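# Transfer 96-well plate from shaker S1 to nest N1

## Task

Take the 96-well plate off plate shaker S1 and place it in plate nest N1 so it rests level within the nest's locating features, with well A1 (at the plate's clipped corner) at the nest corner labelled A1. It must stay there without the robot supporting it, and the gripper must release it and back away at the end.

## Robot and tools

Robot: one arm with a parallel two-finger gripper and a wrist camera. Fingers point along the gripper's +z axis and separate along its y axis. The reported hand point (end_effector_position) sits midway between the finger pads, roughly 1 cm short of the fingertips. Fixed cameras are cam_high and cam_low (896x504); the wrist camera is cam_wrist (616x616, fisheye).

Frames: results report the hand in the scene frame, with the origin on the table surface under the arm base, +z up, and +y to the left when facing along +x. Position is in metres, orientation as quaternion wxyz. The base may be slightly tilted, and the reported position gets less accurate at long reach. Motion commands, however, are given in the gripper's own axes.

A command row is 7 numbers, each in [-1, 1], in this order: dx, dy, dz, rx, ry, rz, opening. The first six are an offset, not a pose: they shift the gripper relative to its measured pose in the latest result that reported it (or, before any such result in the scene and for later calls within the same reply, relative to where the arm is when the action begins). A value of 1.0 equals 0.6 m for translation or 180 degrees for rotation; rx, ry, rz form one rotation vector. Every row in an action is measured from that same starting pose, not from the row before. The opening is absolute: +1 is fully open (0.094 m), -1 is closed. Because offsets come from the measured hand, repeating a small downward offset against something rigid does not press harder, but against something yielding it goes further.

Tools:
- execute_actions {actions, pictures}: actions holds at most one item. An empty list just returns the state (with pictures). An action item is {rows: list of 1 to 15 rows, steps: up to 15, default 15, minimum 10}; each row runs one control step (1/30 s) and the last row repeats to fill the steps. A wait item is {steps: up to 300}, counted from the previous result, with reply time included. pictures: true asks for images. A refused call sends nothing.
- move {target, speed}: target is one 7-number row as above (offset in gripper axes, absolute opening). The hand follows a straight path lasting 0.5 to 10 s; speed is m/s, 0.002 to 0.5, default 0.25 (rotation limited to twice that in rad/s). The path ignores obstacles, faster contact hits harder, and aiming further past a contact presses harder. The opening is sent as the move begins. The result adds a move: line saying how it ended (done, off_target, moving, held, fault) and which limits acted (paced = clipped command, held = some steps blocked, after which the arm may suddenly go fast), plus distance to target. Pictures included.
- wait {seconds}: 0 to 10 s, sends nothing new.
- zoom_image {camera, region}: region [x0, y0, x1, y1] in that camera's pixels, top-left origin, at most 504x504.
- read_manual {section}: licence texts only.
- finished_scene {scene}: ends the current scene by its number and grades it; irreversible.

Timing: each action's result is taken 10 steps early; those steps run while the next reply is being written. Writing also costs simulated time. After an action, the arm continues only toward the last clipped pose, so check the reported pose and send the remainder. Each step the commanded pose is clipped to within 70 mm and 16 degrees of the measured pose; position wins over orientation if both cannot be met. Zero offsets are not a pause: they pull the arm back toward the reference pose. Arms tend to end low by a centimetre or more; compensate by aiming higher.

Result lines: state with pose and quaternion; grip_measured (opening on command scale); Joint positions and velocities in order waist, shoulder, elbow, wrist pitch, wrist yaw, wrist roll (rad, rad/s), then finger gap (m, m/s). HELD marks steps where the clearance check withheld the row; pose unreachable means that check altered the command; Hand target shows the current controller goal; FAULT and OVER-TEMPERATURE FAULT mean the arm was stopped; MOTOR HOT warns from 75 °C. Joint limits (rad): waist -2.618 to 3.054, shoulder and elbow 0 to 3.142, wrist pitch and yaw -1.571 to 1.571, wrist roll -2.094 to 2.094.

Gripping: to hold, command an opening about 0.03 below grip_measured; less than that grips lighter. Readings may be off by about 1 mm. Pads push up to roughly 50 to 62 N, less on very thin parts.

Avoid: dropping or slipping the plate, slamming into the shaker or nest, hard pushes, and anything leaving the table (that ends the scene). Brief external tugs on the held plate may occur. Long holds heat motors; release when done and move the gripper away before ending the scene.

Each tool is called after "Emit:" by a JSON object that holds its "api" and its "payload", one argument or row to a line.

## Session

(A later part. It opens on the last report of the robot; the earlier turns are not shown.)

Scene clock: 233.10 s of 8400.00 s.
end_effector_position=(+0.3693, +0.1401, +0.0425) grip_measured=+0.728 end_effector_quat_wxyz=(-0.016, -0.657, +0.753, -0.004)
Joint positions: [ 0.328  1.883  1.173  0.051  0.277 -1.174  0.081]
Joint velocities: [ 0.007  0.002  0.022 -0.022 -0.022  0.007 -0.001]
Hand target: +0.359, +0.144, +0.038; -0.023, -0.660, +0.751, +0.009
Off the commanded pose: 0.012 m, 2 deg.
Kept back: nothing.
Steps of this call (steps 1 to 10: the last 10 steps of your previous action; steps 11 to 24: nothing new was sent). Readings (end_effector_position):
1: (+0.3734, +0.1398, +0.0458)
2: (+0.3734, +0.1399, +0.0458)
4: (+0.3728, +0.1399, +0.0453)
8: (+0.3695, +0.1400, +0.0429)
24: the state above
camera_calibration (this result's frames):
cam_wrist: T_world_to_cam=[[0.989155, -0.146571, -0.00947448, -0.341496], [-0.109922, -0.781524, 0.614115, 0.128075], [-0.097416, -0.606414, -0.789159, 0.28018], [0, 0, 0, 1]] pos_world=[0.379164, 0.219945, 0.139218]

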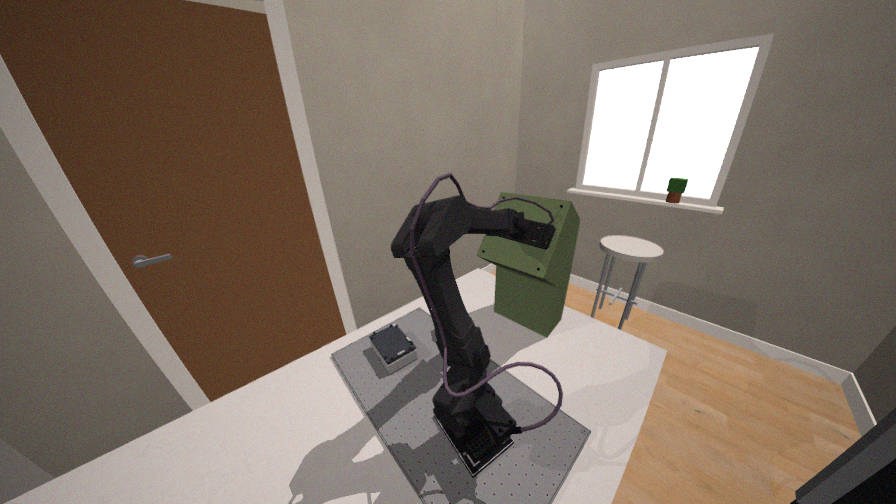

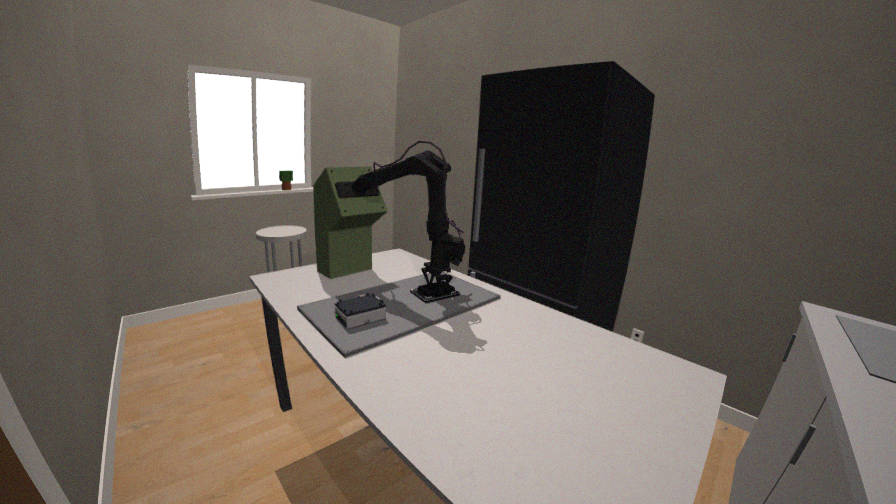

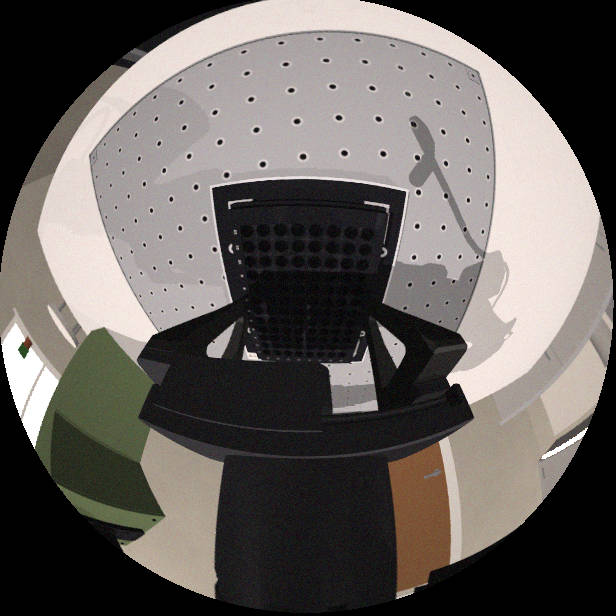

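Emit:
{"api": "execute_actions", "payload": {
  "actions": [
    {"rows":[[-0.0052,0.0094,0.0041,-0.0048,-0.0027,-0.0015,0.695],[-0.0057,0.0083,0.0041,-0.0040,-0.0032,-0.0013,0.695],[-0.0062,0.0072,0.0041,-0.0031,-0.0036,-0.0010,0.695],[-0.0067,0.0062,0.0041,-0.0023,-0.0041,-0.0008,0.695],[-0.0072,0.0051,0.0041,-0.0015,-0.0045,-0.0006,0.695],[-0.0078,0.0040,0.0041,-0.0006,-0.0050,-0.0004,0.695],[-0.0083,0.0029,0.0041,0.0002,-0.0055,-0.0001,0.695],[-0.0088,0.0018,0.0041,0.0010,-0.0059,0.0001,0.695]],"steps":12}
  ]
}}

Emit:
{"api": "execute_actions", "payload": {
  "actions": [
    {"steps":24}
  ],
  "pictures": true
}}

Emit:
{"api": "zoom_image", "payload": {
  "camera": "cam_wrist",
  "region": [215,175,400,250]
}}

Scene clock: 234.87 s of 8400.00 s.
end_effector_position=(+0.3694, +0.1402, +0.0425) grip_measured=+0.728 end_effector_quat_wxyz=(-0.016, -0.657, +0.754, -0.004)
Joint positions: [ 0.328  1.883  1.173  0.052  0.277 -1.174  0.081]
Joint velocities: [ 0.007  0.002  0.012 -0.022 -0.154  0.007 -0.001]
Steps of this call (steps 1 to 51: nothing new was sent; steps 52 to 53: the first 2 steps of this action). Readings (end_effector_position):
52: (+0.3693, +0.1402, +0.0425)
53: the state above

Scene clock: 235.67 s of 8400.00 s.
end_effector_position=(+0.3700, +0.1404, +0.0424) grip_measured=+0.728 end_effector_quat_wxyz=(-0.015, -0.657, +0.754, -0.005)
Joint positions: [ 0.328  1.883  1.173  0.055  0.277 -1.174  0.081]
Joint velocities: [-0.007  0.007  0.007  0.007  0.066  0.051 -0.   ]
Hand target: +0.369, +0.145, +0.040; -0.008, -0.657, +0.754, +0.001
Off the commanded pose: 0.006 m, 1 deg.
Kept back: nothing.
Steps of this call (steps 1 to 10: the last 10 steps of your previous action; steps 11 to 24: nothing new was sent). Readings (end_effector_position):
1: (+0.3695, +0.1402, +0.0425)
2: (+0.3695, +0.1402, +0.0425)
4: (+0.3697, +0.1403, +0.0425)
8: (+0.3700, +0.1404, +0.0424)
24: the state above
camera_calibration (this result's frames):
cam_wrist: T_world_to_cam=[[0.989063, -0.147333, -0.00690711, -0.342114], [-0.112226, -0.782118, 0.612941, 0.129348], [-0.0957087, -0.605462, -0.790098, 0.279661], [0, 0, 0, 1]] pos_world=[0.379655, 0.220085, 0.139314]

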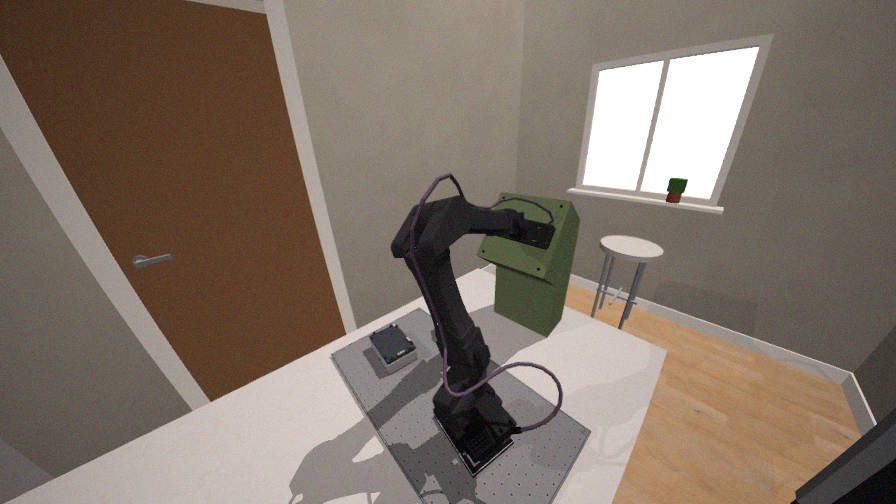

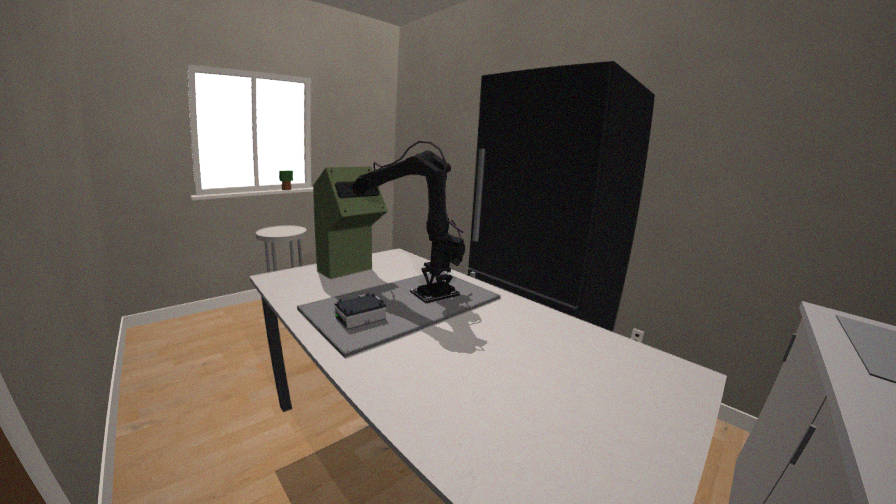

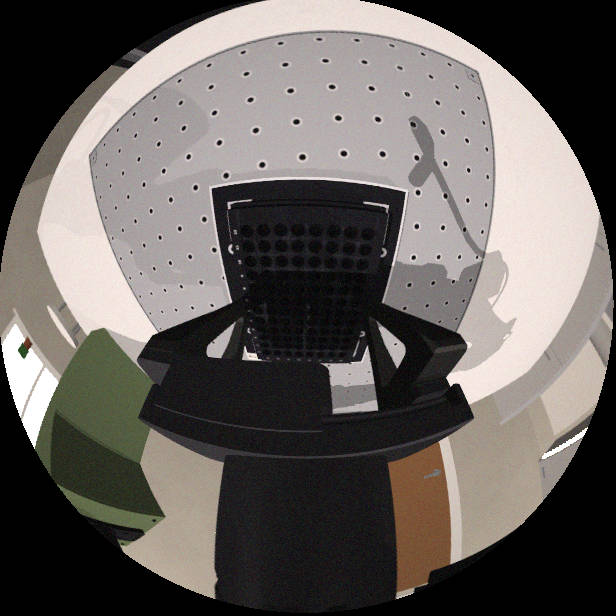

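Region (215, 175, 400, 250) of cam_wrist's 616x616 image, scaled by 2.724, with more detail than that image has; it fills the top 204 rows of this view, and the rest is white.

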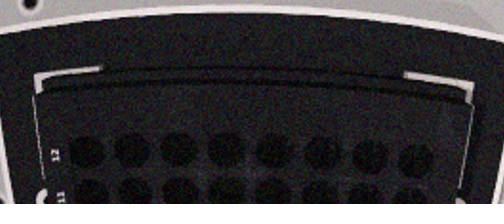

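Emit:
{"api": "zoom_image", "payload": {
  "camera": "cam_wrist",
  "region": [350,190,410,270]
}}

Emit:
{"api": "zoom_image", "payload": {
  "camera": "cam_wrist",
  "region": [210,190,270,270]
}}

Emit:
{"api": "zoom_image", "payload": {
  "camera": "cam_high",
  "region": [440,420,530,490]
}}

Region (350, 190, 410, 270) of cam_wrist's 616x616 image, scaled by 6.300, with more detail than that image has; it fills the left 378 columns of this view, and the rest is white.

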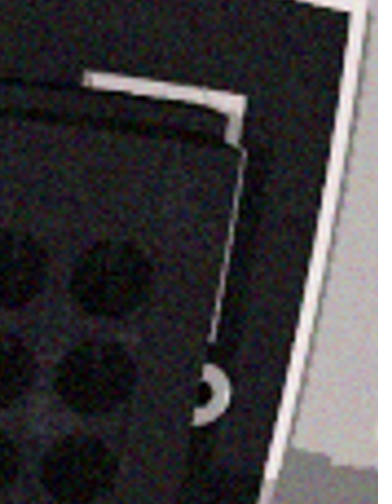

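Region (210, 190, 270, 270) of cam_wrist's 616x616 image, scaled by 6.300, with more detail than that image has; it fills the left 378 columns of this view, and the rest is white.

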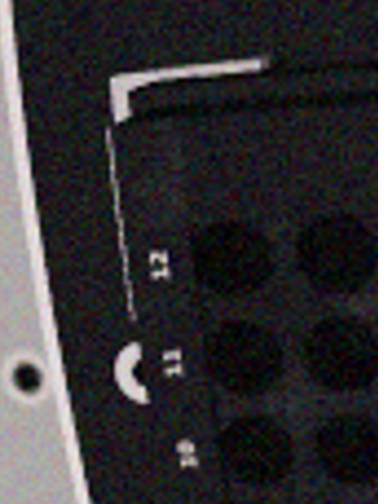

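Region (440, 420, 530, 490) of cam_high's 896x504 image, scaled by 5.600, with more detail than that image has.

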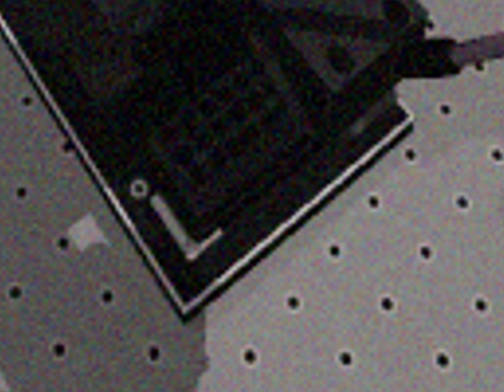

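Emit:
{"api": "execute_actions", "payload": {
  "actions": [
    {"rows":[[-0.0083,0.0029,0.0041,0.0002,-0.0055,-0.0001,0.695],[-0.0085,0.0025,0.0041,0.0005,-0.0056,0.0,0.695],[-0.0087,0.0021,0.0041,0.0008,-0.0058,0.0,0.695],[-0.0088,0.0018,0.0041,0.0010,-0.0059,0.0001,0.695],[-0.0090,0.0014,0.0041,0.0013,-0.0061,0.0002,0.695],[-0.0092,0.0011,0.0041,0.0016,-0.0062,0.0003,0.695]],"steps":12}
  ]
}}

Emit:
{"api": "execute_actions", "payload": {
  "actions": [
    {"steps":24}
  ],
  "pictures": true
}}

Emit:
{"api": "zoom_image", "payload": {
  "camera": "cam_wrist",
  "region": [215,175,400,250]
}}

Scene clock: 237.23 s of 8400.00 s.
end_effector_position=(+0.3700, +0.1404, +0.0424) grip_measured=+0.728 end_effector_quat_wxyz=(-0.015, -0.657, +0.754, -0.005)
Joint positions: [ 0.328  1.883  1.173  0.055  0.277 -1.174  0.081]
Joint velocities: [-0.017 -0.017 -0.007 -0.037 -0.095 -0.037  0.   ]
Steps of this call (steps 1 to 45: nothing new was sent; steps 46 to 47: the first 2 steps of this action). Readings (end_effector_position):
46: (+0.3700, +0.1404, +0.0424)
47: the state above

Scene clock: 238.03 s of 8400.00 s.
end_effector_position=(+0.3708, +0.1408, +0.0424) grip_measured=+0.728 end_effector_quat_wxyz=(-0.013, -0.657, +0.754, -0.005)
Joint positions: [ 0.328  1.883  1.173  0.058  0.276 -1.174  0.081]
Joint velocities: [ 0.002 -0.037  0.012  0.007 -0.066 -0.022 -0.   ]
Hand target: +0.370, +0.146, +0.040; -0.006, -0.657, +0.754, -0.000
Off the commanded pose: 0.006 m, 1 deg.
Kept back: nothing.
Steps of this call (steps 1 to 10: the last 10 steps of your previous action; steps 11 to 24: nothing new was sent). Readings (end_effector_position):
1: (+0.3700, +0.1404, +0.0424)
2: (+0.3700, +0.1405, +0.0424)
4: (+0.3701, +0.1405, +0.0424)
8: (+0.3708, +0.1408, +0.0424)
24: the state above
camera_calibration (this result's frames):
cam_wrist: T_world_to_cam=[[0.988935, -0.148298, -0.0039635, -0.342822], [-0.115005, -0.783249, 0.610978, 0.131069], [-0.093711, -0.603762, -0.791638, 0.279071], [0, 0, 0, 1]] pos_world=[0.380255, 0.220312, 0.139484]

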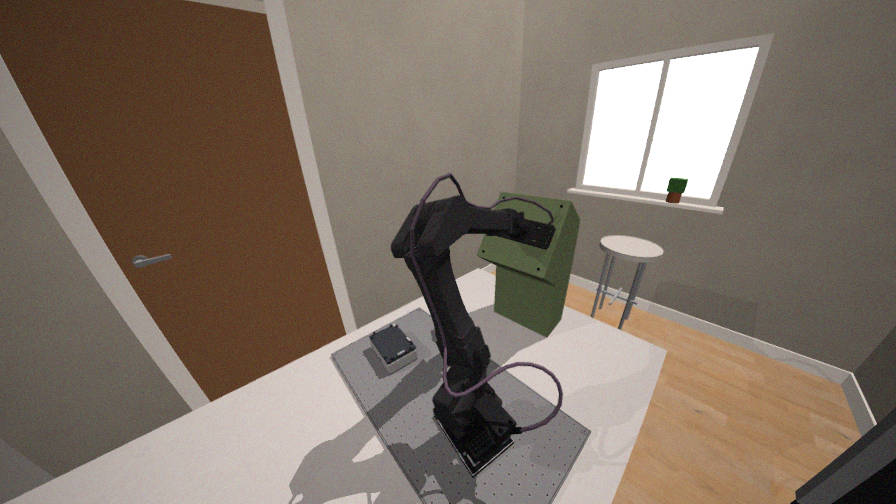

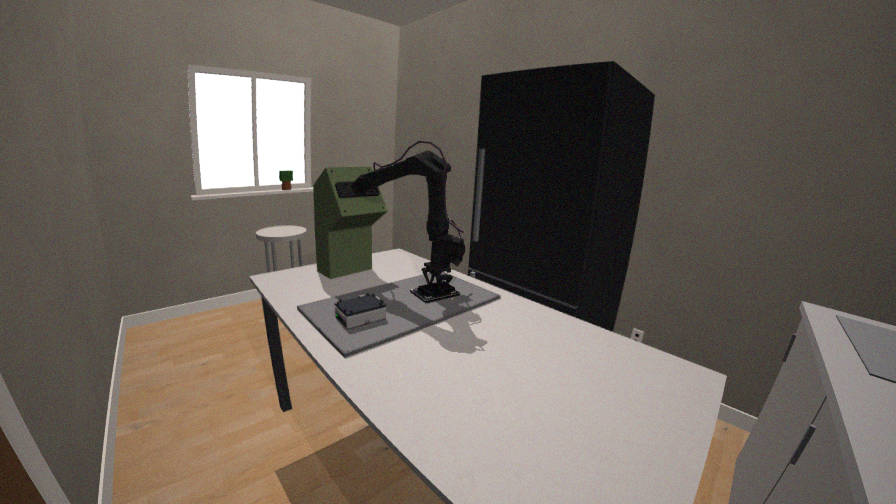

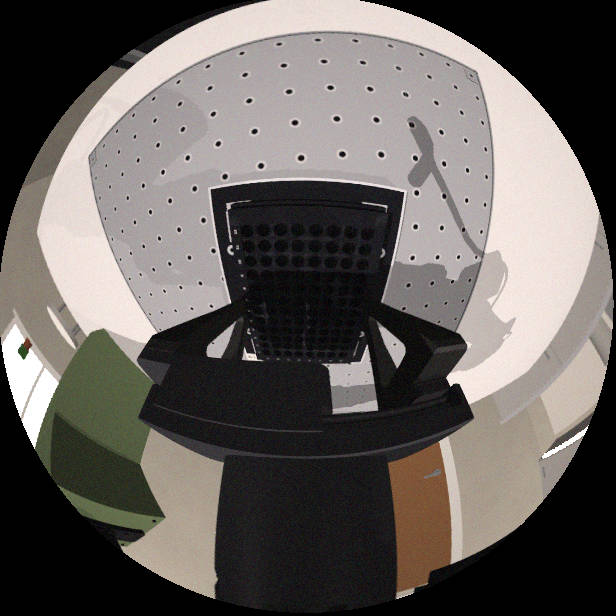

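Region (215, 175, 400, 250) of cam_wrist's 616x616 image, scaled by 2.724, with more detail than that image has; it fills the top 204 rows of this view, and the rest is white.

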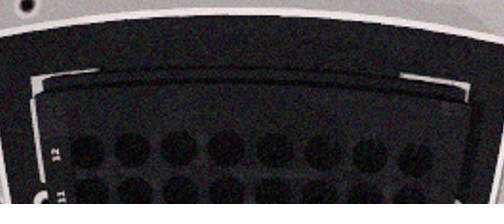

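Emit:
{"api": "zoom_image", "payload": {
  "camera": "cam_high",
  "region": [455,440,505,480]
}}

Emit:
{"api": "zoom_image", "payload": {
  "camera": "cam_wrist",
  "region": [200,320,420,380]
}}

Emit:
{"api": "zoom_image", "payload": {
  "camera": "cam_low",
  "region": [400,270,480,310]
}}

Region (455, 440, 505, 480) of cam_high's 896x504 image, scaled by 10.080, with more detail than that image has; it fills the top 403 rows of this view, and the rest is white.

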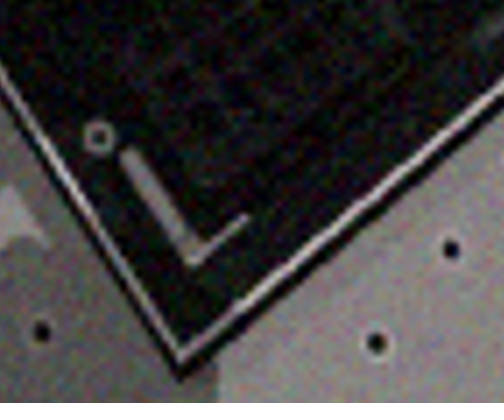

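Region (200, 320, 420, 380) of cam_wrist's 616x616 image, scaled by 2.291, with more detail than that image has; it fills the top 137 rows of this view, and the rest is white.

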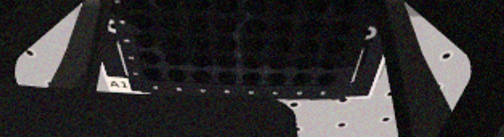

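Region (400, 270, 480, 310) of cam_low's 896x504 image, scaled by 6.300, with more detail than that image has.

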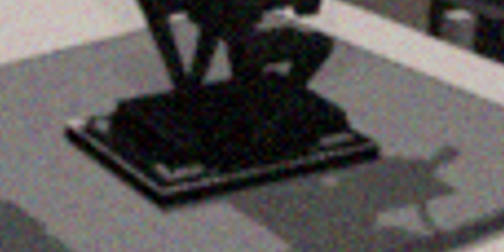

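Emit:
{"api": "execute_actions", "payload": {
  "actions": [
    {"rows":[[-0.0030,0.0087,0.0044,-0.0044,-0.0017,-0.0011,0.695],[-0.0019,0.0082,0.0044,-0.0038,-0.0006,-0.0011,0.695],[-0.0008,0.0077,0.0044,-0.0032,0.0005,-0.0011,0.695],[0.0001,0.0073,0.0044,-0.0027,0.0014,-0.0011,0.695],[0.0009,0.0069,0.0044,-0.0023,0.0022,-0.0011,0.695],[0.0015,0.0066,0.0044,-0.0020,0.0028,-0.0011,0.695],[0.0021,0.0064,0.0044,-0.0017,0.0033,-0.0011,0.695]],"steps":12}
  ]
}}

Emit:
{"api": "execute_actions", "payload": {
  "actions": [
    {"steps":24}
  ],
  "pictures": true
}}

Emit:
{"api": "zoom_image", "payload": {
  "camera": "cam_wrist",
  "region": [215,175,400,250]
}}

Scene clock: 242.33 s of 8400.00 s.
end_effector_position=(+0.3708, +0.1408, +0.0424) grip_measured=+0.728 end_effector_quat_wxyz=(-0.013, -0.657, +0.754, -0.005)
Joint positions: [ 0.328  1.883  1.173  0.058  0.276 -1.174  0.081]
Joint velocities: [ 0.007 -0.002 -0.017  0.066 -0.037  0.007  0.001]
Steps of this call (steps 1 to 90: nothing new was sent; then 1.23 s passed at rest; steps 91 to 92: the first 2 steps of this action). Readings (end_effector_position):
91: (+0.3708, +0.1408, +0.0424)
92: the state above

Scene clock: 243.13 s of 8400.00 s.
end_effector_position=(+0.3708, +0.1407, +0.0424) grip_measured=+0.728 end_effector_quat_wxyz=(-0.013, -0.657, +0.754, -0.005)
Joint positions: [ 0.328  1.883  1.173  0.058  0.276 -1.174  0.081]
Joint velocities: [-0.007 -0.002 -0.007  0.051 -0.037  0.022 -0.   ]
Hand target: +0.367, +0.140, +0.040; -0.018, -0.658, +0.753, -0.006
Off the commanded pose: 0.005 m, 1 deg.
Kept back: nothing.
Steps of this call (steps 1 to 10: the last 10 steps of your previous action; steps 11 to 24: nothing new was sent). Readings (end_effector_position):
1: (+0.3708, +0.1408, +0.0424)
2: (+0.3708, +0.1408, +0.0424)
4: (+0.3708, +0.1408, +0.0424)
8: (+0.3708, +0.1407, +0.0424)
24: the state above
camera_calibration (this result's frames):
cam_wrist: T_world_to_cam=[[0.988938, -0.148286, -0.00366133, -0.342892], [-0.115113, -0.7828, 0.611533, 0.130922], [-0.0935482, -0.604347, -0.79121, 0.279001], [0, 0, 0, 1]] pos_world=[0.380269, 0.220252, 0.13943]

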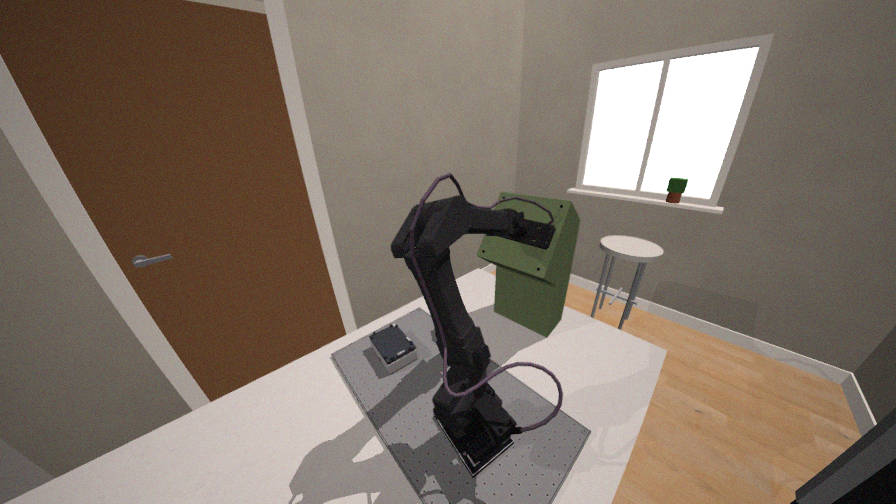

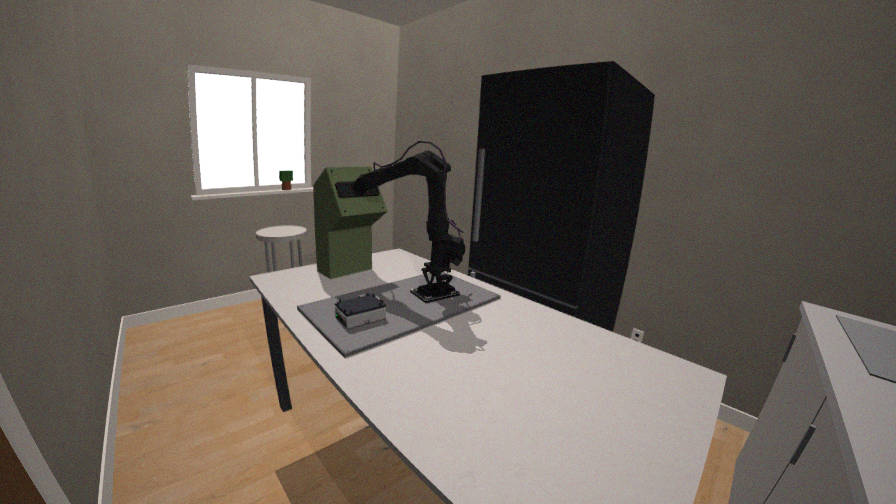

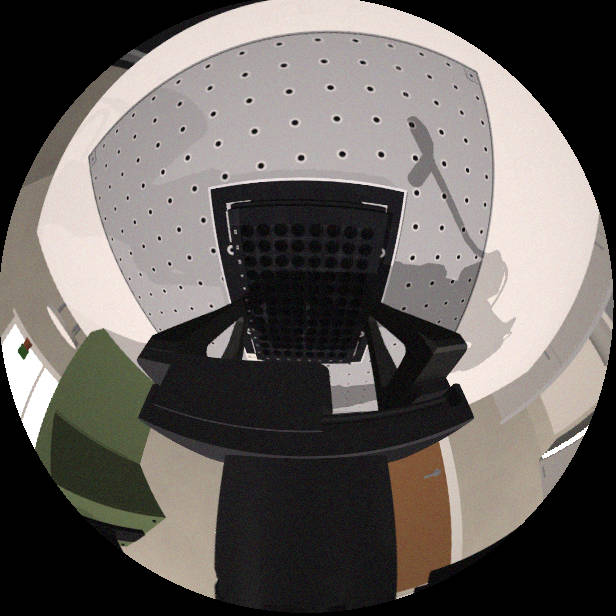

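Region (215, 175, 400, 250) of cam_wrist's 616x616 image, scaled by 2.724, with more detail than that image has; it fills the top 204 rows of this view, and the rest is white.

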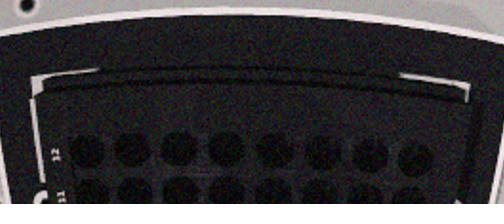

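Emit:
{"api": "execute_actions", "payload": {
  "actions": [
    {"rows":[[0.0021,0.0064,0.0044,-0.0017,0.0033,-0.0011,0.695],[0.0024,0.0063,0.0044,-0.0015,0.0036,-0.0011,0.695],[0.0027,0.0061,0.0044,-0.0014,0.0039,-0.0011,0.695],[0.0030,0.0060,0.0044,-0.0012,0.0042,-0.0011,0.695],[0.0032,0.0059,0.0044,-0.0011,0.0044,-0.0011,0.695],[0.0035,0.0058,0.0044,-0.0009,0.0047,-0.0011,0.695],[0.0038,0.0056,0.0044,-0.0008,0.0050,-0.0011,0.695]],"steps":12}
  ]
}}

Emit:
{"api": "execute_actions", "payload": {
  "actions": [
    {"steps":24}
  ],
  "pictures": true
}}

Emit:
{"api": "zoom_image", "payload": {
  "camera": "cam_wrist",
  "region": [215,175,400,250]
}}

Scene clock: 243.70 s of 8400.00 s.
end_effector_position=(+0.3708, +0.1406, +0.0424) grip_measured=+0.728 end_effector_quat_wxyz=(-0.013, -0.657, +0.754, -0.006)
Joint positions: [ 0.328  1.883  1.173  0.058  0.277 -1.174  0.081]
Joint velocities: [ 0.007 -0.012 -0.002 -0.037 -0.022  0.022 -0.003]
Steps of this call (steps 1 to 15: nothing new was sent; steps 16 to 17: the first 2 steps of this action). Readings (end_effector_position):
16: (+0.3708, +0.1407, +0.0424)
17: the state above

Scene clock: 244.50 s of 8400.00 s.
end_effector_position=(+0.3709, +0.1405, +0.0424) grip_measured=+0.728 end_effector_quat_wxyz=(-0.013, -0.657, +0.754, -0.006)
Joint positions: [ 0.328  1.883  1.173  0.058  0.278 -1.174  0.081]
Joint velocities: [ 0.012  0.007  0.007  0.037  0.066 -0.037  0.   ]
Hand target: +0.367, +0.139, +0.040; -0.020, -0.658, +0.753, -0.009
Off the commanded pose: 0.005 m, 1 deg.
Kept back: nothing.
Steps of this call (steps 1 to 10: the last 10 steps of your previous action; steps 11 to 24: nothing new was sent). Readings (end_effector_position):
1: (+0.3708, +0.1406, +0.0424)
2: (+0.3709, +0.1406, +0.0424)
4: (+0.3709, +0.1406, +0.0424)
8: (+0.3709, +0.1405, +0.0424)
24: the state above
camera_calibration (this result's frames):
cam_wrist: T_world_to_cam=[[0.988942, -0.148269, -0.0032081, -0.342996], [-0.115276, -0.782126, 0.612365, 0.130701], [-0.0933041, -0.605224, -0.790569, 0.278895], [0, 0, 0, 1]] pos_world=[0.380291, 0.220163, 0.139349]

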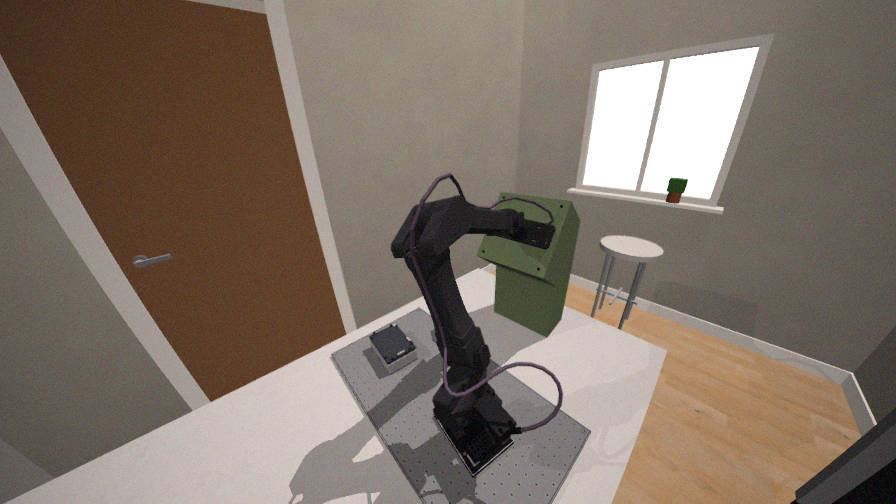

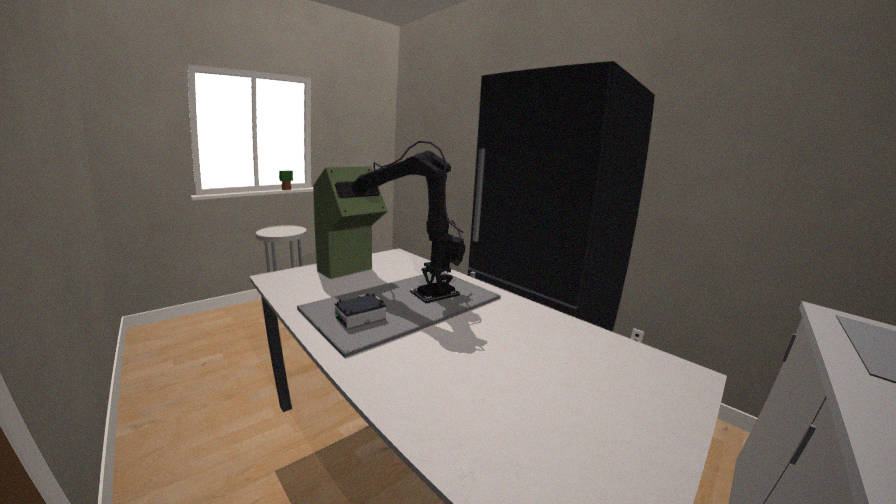

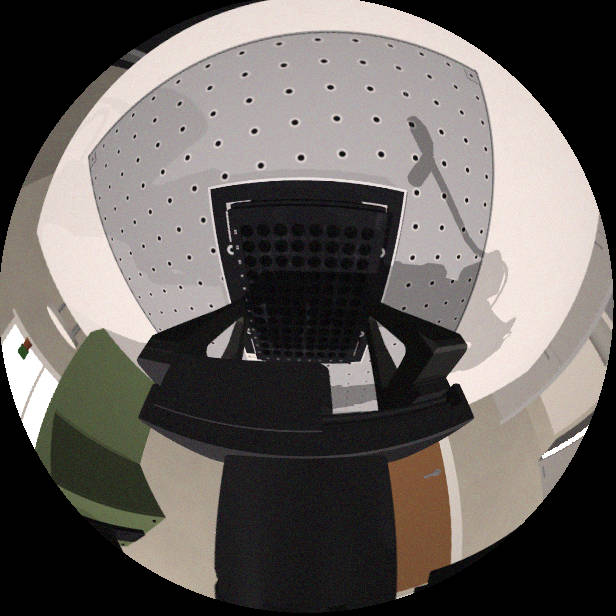

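Region (215, 175, 400, 250) of cam_wrist's 616x616 image, scaled by 2.724, with more detail than that image has; it fills the top 204 rows of this view, and the rest is white.

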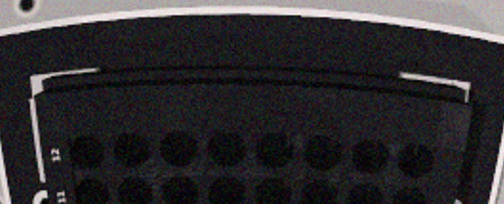

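Emit:
{"api": "execute_actions", "payload": {
  "actions": [
    {"rows":[[0.0034,0.0058,0.0044,-0.0010,0.0046,-0.0011,0.695],[0.0036,0.0057,0.0044,-0.0008,0.0048,-0.0011,0.695],[0.0039,0.0056,0.0044,-0.0007,0.0051,-0.0011,0.695],[0.0042,0.0054,0.0044,-0.0005,0.0054,-0.0011,0.695],[0.0045,0.0053,0.0044,-0.0004,0.0057,-0.0011,0.695],[0.0048,0.0052,0.0044,-0.0002,0.0059,-0.0011,0.695]],"steps":12}
  ]
}}

Emit:
{"api": "execute_actions", "payload": {
  "actions": [
    {"steps":24}
  ],
  "pictures": true
}}

Emit:
{"api": "zoom_image", "payload": {
  "camera": "cam_wrist",
  "region": [215,175,400,250]
}}

Scene clock: 245.57 s of 8400.00 s.
end_effector_position=(+0.3709, +0.1405, +0.0424) grip_measured=+0.728 end_effector_quat_wxyz=(-0.013, -0.657, +0.754, -0.006)
Joint positions: [ 0.328  1.883  1.173  0.058  0.278 -1.174  0.081]
Joint velocities: [-0.012 -0.007 -0.002 -0.037  0.022 -0.022 -0.   ]
Steps of this call (steps 1 to 30: nothing new was sent; steps 31 to 32: the first 2 steps of this action). Readings (end_effector_position):
31: (+0.3709, +0.1405, +0.0424)
32: the state above

Scene clock: 246.37 s of 8400.00 s.
end_effector_position=(+0.3709, +0.1404, +0.0424) grip_measured=+0.728 end_effector_quat_wxyz=(-0.013, -0.657, +0.754, -0.006)
Joint positions: [ 0.328  1.883  1.173  0.058  0.278 -1.174  0.081]
Joint velocities: [ 0.002 -0.002 -0.012 -0.037 -0.037  0.007 -0.   ]
Hand target: +0.367, +0.138, +0.040; -0.020, -0.658, +0.753, -0.012
Off the commanded pose: 0.005 m, 1 deg.
Kept back: nothing.
Steps of this call (steps 1 to 10: the last 10 steps of your previous action; steps 11 to 24: nothing new was sent). Readings (end_effector_position):
1: (+0.3709, +0.1405, +0.0424)
2: (+0.3709, +0.1404, +0.0424)
4: (+0.3709, +0.1404, +0.0424)
8: (+0.3709, +0.1404, +0.0424)
24: the state above
camera_calibration (this result's frames):
cam_wrist: T_world_to_cam=[[0.988944, -0.148258, -0.00290595, -0.343065], [-0.115384, -0.781675, 0.612919, 0.130554], [-0.0931415, -0.605808, -0.79014, 0.278825], [0, 0, 0, 1]] pos_world=[0.380306, 0.220103, 0.139295]

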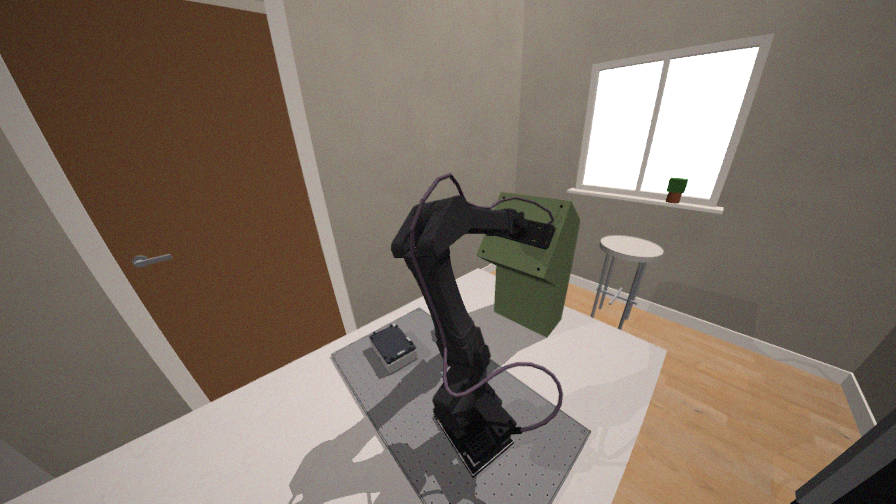

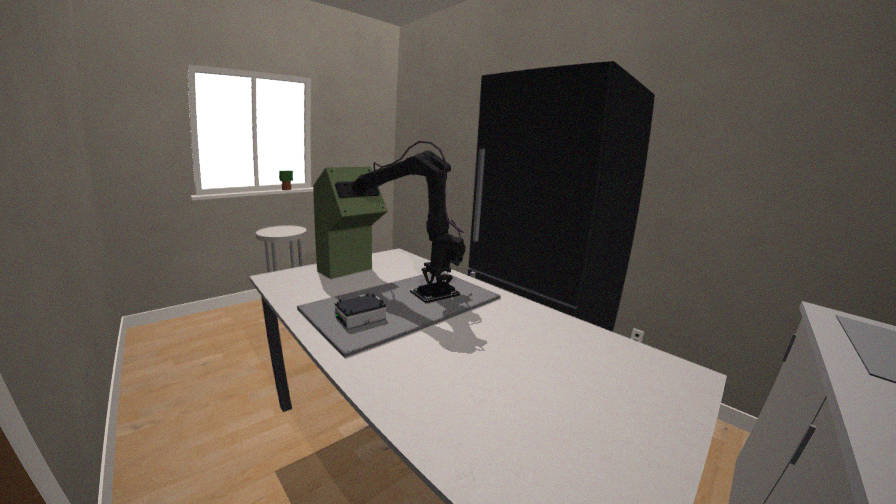

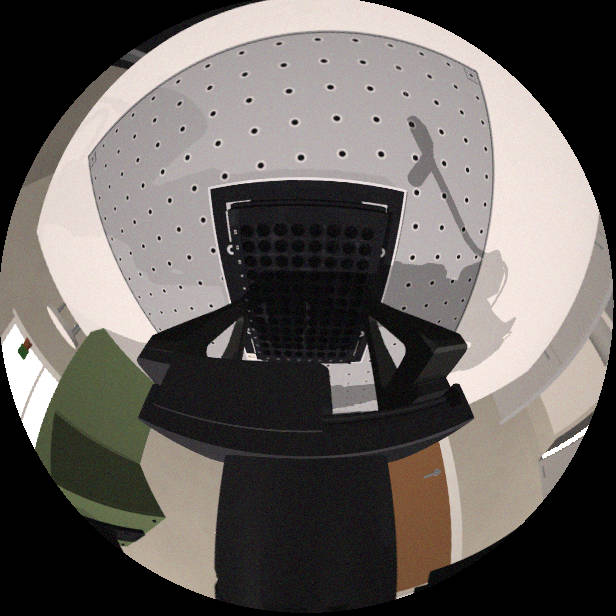

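Region (215, 175, 400, 250) of cam_wrist's 616x616 image, scaled by 2.724, with more detail than that image has; it fills the top 204 rows of this view, and the rest is white.

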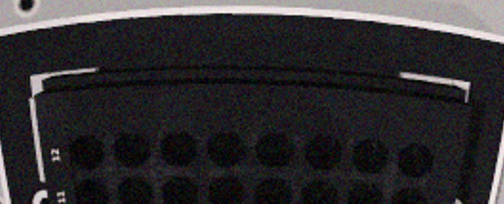

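Emit:
{"api": "execute_actions", "payload": {
  "actions": [
    {"rows":[[0.0028,0.0161,0.0040,-0.0095,0.0040,-0.0031,0.695],[0.0019,0.0119,0.0011,-0.0078,0.0031,-0.0026,0.695],[0.0011,0.0078,-0.0018,-0.0061,0.0022,-0.0021,0.695],[0.0003,0.0037,-0.0046,-0.0045,0.0013,-0.0017,0.695],[-0.0005,-0.0004,-0.0075,-0.0028,0.0004,-0.0012,0.695],[-0.0011,-0.0032,-0.0094,-0.0017,-0.0003,-0.0009,0.695],[-0.0013,-0.0045,-0.0103,-0.0012,-0.0006,-0.0008,0.695],[-0.0016,-0.0059,-0.0113,-0.0006,-0.0009,-0.0006,0.695]],"steps":12}
  ]
}}

Emit:
{"api": "execute_actions", "payload": {
  "actions": [
    {"steps":24}
  ],
  "pictures": true
}}

Emit:
{"api": "zoom_image", "payload": {
  "camera": "cam_wrist",
  "region": [215,175,400,250]
}}

Scene clock: 247.83 s of 8400.00 s.
end_effector_position=(+0.3703, +0.1402, +0.0424) grip_measured=+0.728 end_effector_quat_wxyz=(-0.015, -0.657, +0.754, -0.006)
Joint positions: [ 0.328  1.883  1.173  0.056  0.278 -1.174  0.081]
Joint velocities: [ 0.002 -0.007 -0.002 -0.022 -0.022 -0.081 -0.   ]
Steps of this call (steps 1 to 42: nothing new was sent; steps 43 to 44: the first 2 steps of this action). Readings (end_effector_position):
43: (+0.3705, +0.1402, +0.0424)
44: the state above

Scene clock: 248.63 s of 8400.00 s.
end_effector_position=(+0.3726, +0.1399, +0.0455) grip_measured=+0.728 end_effector_quat_wxyz=(-0.014, -0.657, +0.754, -0.006)
Joint positions: [ 0.328  1.873  1.173  0.047  0.279 -1.174  0.081]
Joint velocities: [-0.007 -0.017 -0.002 -0.007 -0.037 -0.007 -0.001]
Hand target: +0.375, +0.141, +0.049; -0.013, -0.657, +0.753, -0.005
Off the commanded pose: 0.004 m, 0 deg.
Kept back: nothing.
Steps of this call (steps 1 to 10: the last 10 steps of your previous action; steps 11 to 24: nothing new was sent). Readings (end_effector_position):
1: (+0.3703, +0.1402, +0.0424)
2: (+0.3703, +0.1402, +0.0424)
4: (+0.3707, +0.1403, +0.0428)
8: (+0.3721, +0.1401, +0.0449)
24: the state above
camera_calibration (this result's frames):
cam_wrist: T_world_to_cam=[[0.988972, -0.148062, -0.00343416, -0.34485], [-0.114849, -0.781359, 0.613423, 0.128292], [-0.0935079, -0.606264, -0.789747, 0.281296], [0, 0, 0, 1]] pos_world=[0.382085, 0.219722, 0.142271]

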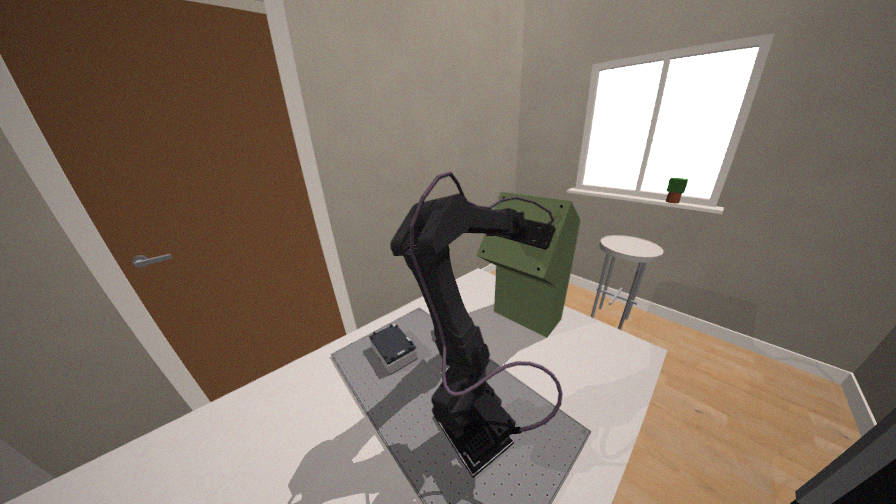

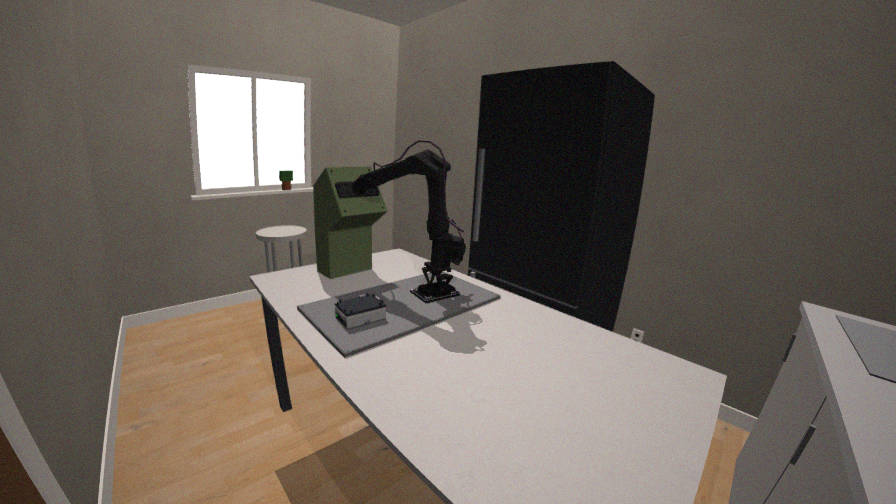

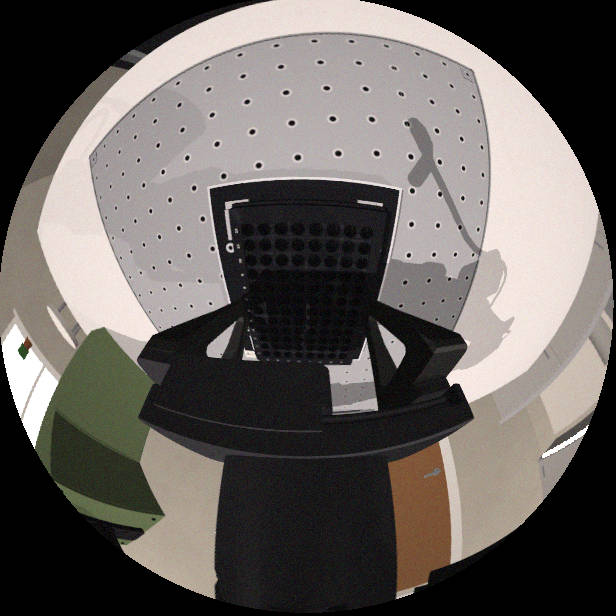

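Region (215, 175, 400, 250) of cam_wrist's 616x616 image, scaled by 2.724, with more detail than that image has; it fills the top 204 rows of this view, and the rest is white.

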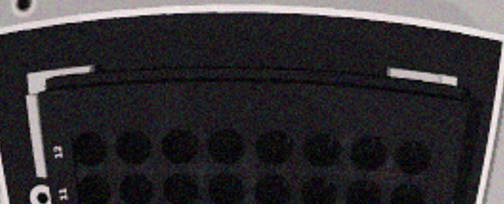

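Emit:
{"api": "execute_actions", "payload": {
  "actions": [
    {"rows":[[-0.0024,0.0022,-0.0028,-0.0028,-0.0011,-0.0011,0.695],[-0.0020,0.0029,-0.0028,-0.0034,-0.0008,-0.0013,0.695],[-0.0017,0.0037,-0.0028,-0.0039,-0.0005,-0.0014,0.695],[-0.0013,0.0044,-0.0028,-0.0045,-0.0001,-0.0016,0.695],[-0.0012,0.0047,-0.0028,-0.0048,0.0,-0.0016,0.695]],"steps":12}
  ]
}}

Emit:
{"api": "execute_actions", "payload": {
  "actions": [
    {"steps":24}
  ],
  "pictures": true
}}

Emit:
{"api": "zoom_image", "payload": {
  "camera": "cam_wrist",
  "region": [215,175,400,250]
}}

Scene clock: 250.90 s of 8400.00 s.
end_effector_position=(+0.3726, +0.1399, +0.0455) grip_measured=+0.728 end_effector_quat_wxyz=(-0.014, -0.657, +0.754, -0.006)
Joint positions: [ 0.328  1.873  1.173  0.047  0.279 -1.174  0.081]
Joint velocities: [-0.007  0.002 -0.002  0.007 -0.037  0.037 -0.001]
Steps of this call (steps 1 to 66: nothing new was sent; steps 67 to 68: the first 2 steps of this action). Readings (end_effector_position):
67: (+0.3726, +0.1399, +0.0455)
68: the state above

Scene clock: 251.70 s of 8400.00 s.
end_effector_position=(+0.3712, +0.1396, +0.0455) grip_measured=+0.728 end_effector_quat_wxyz=(-0.016, -0.657, +0.753, -0.005)
Joint positions: [ 0.328  1.873  1.173  0.041  0.279 -1.174  0.081]
Joint velocities: [-0.002 -0.012 -0.012 -0.037  0.037 -0.007  0.001]
Hand target: +0.370, +0.141, +0.047; -0.019, -0.658, +0.752, -0.001
Off the commanded pose: 0.003 m, 1 deg.
Kept back: nothing.
Steps of this call (steps 1 to 10: the last 10 steps of your previous action; steps 11 to 24: nothing new was sent). Readings (end_effector_position):
1: (+0.3725, +0.1399, +0.0455)
2: (+0.3723, +0.1398, +0.0455)
4: (+0.3718, +0.1397, +0.0455)
8: (+0.3713, +0.1396, +0.0455)
24: the state above
camera_calibration (this result's frames):
cam_wrist: T_world_to_cam=[[0.989164, -0.146547, -0.00887027, -0.343532], [-0.110134, -0.780622, 0.615224, 0.125876], [-0.0970833, -0.60758, -0.788303, 0.282405], [0, 0, 0, 1]] pos_world=[0.381089, 0.219502, 0.142132]

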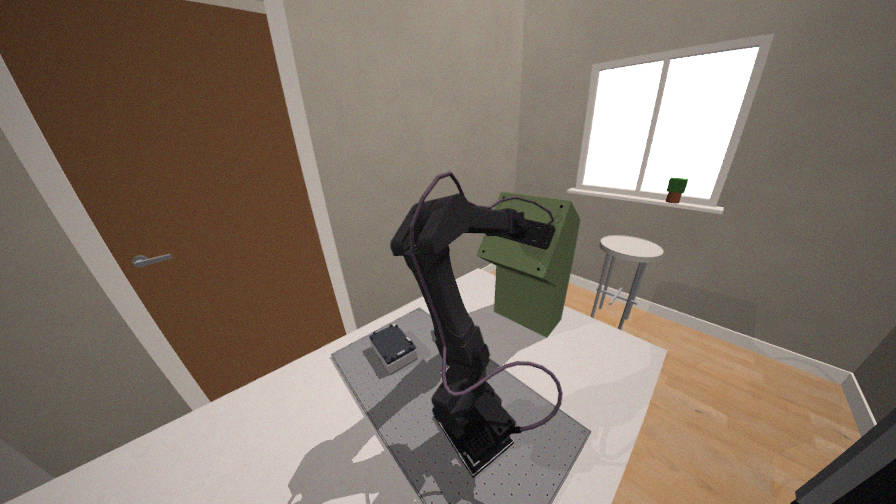

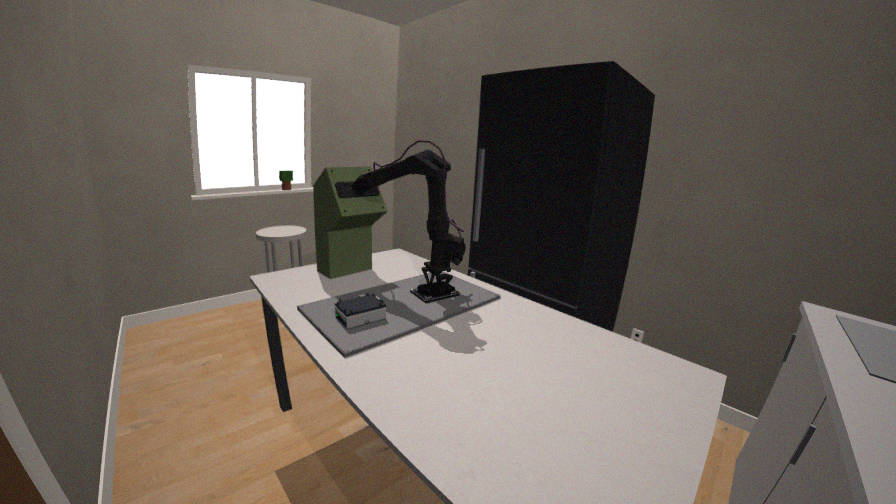

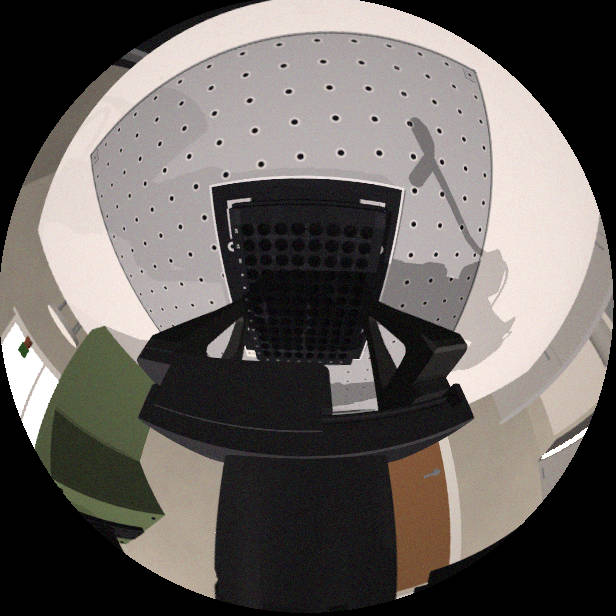

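Region (215, 175, 400, 250) of cam_wrist's 616x616 image, scaled by 2.724, with more detail than that image has; it fills the top 204 rows of this view, and the rest is white.

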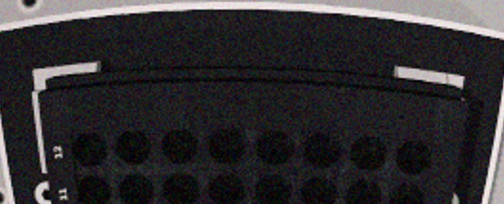

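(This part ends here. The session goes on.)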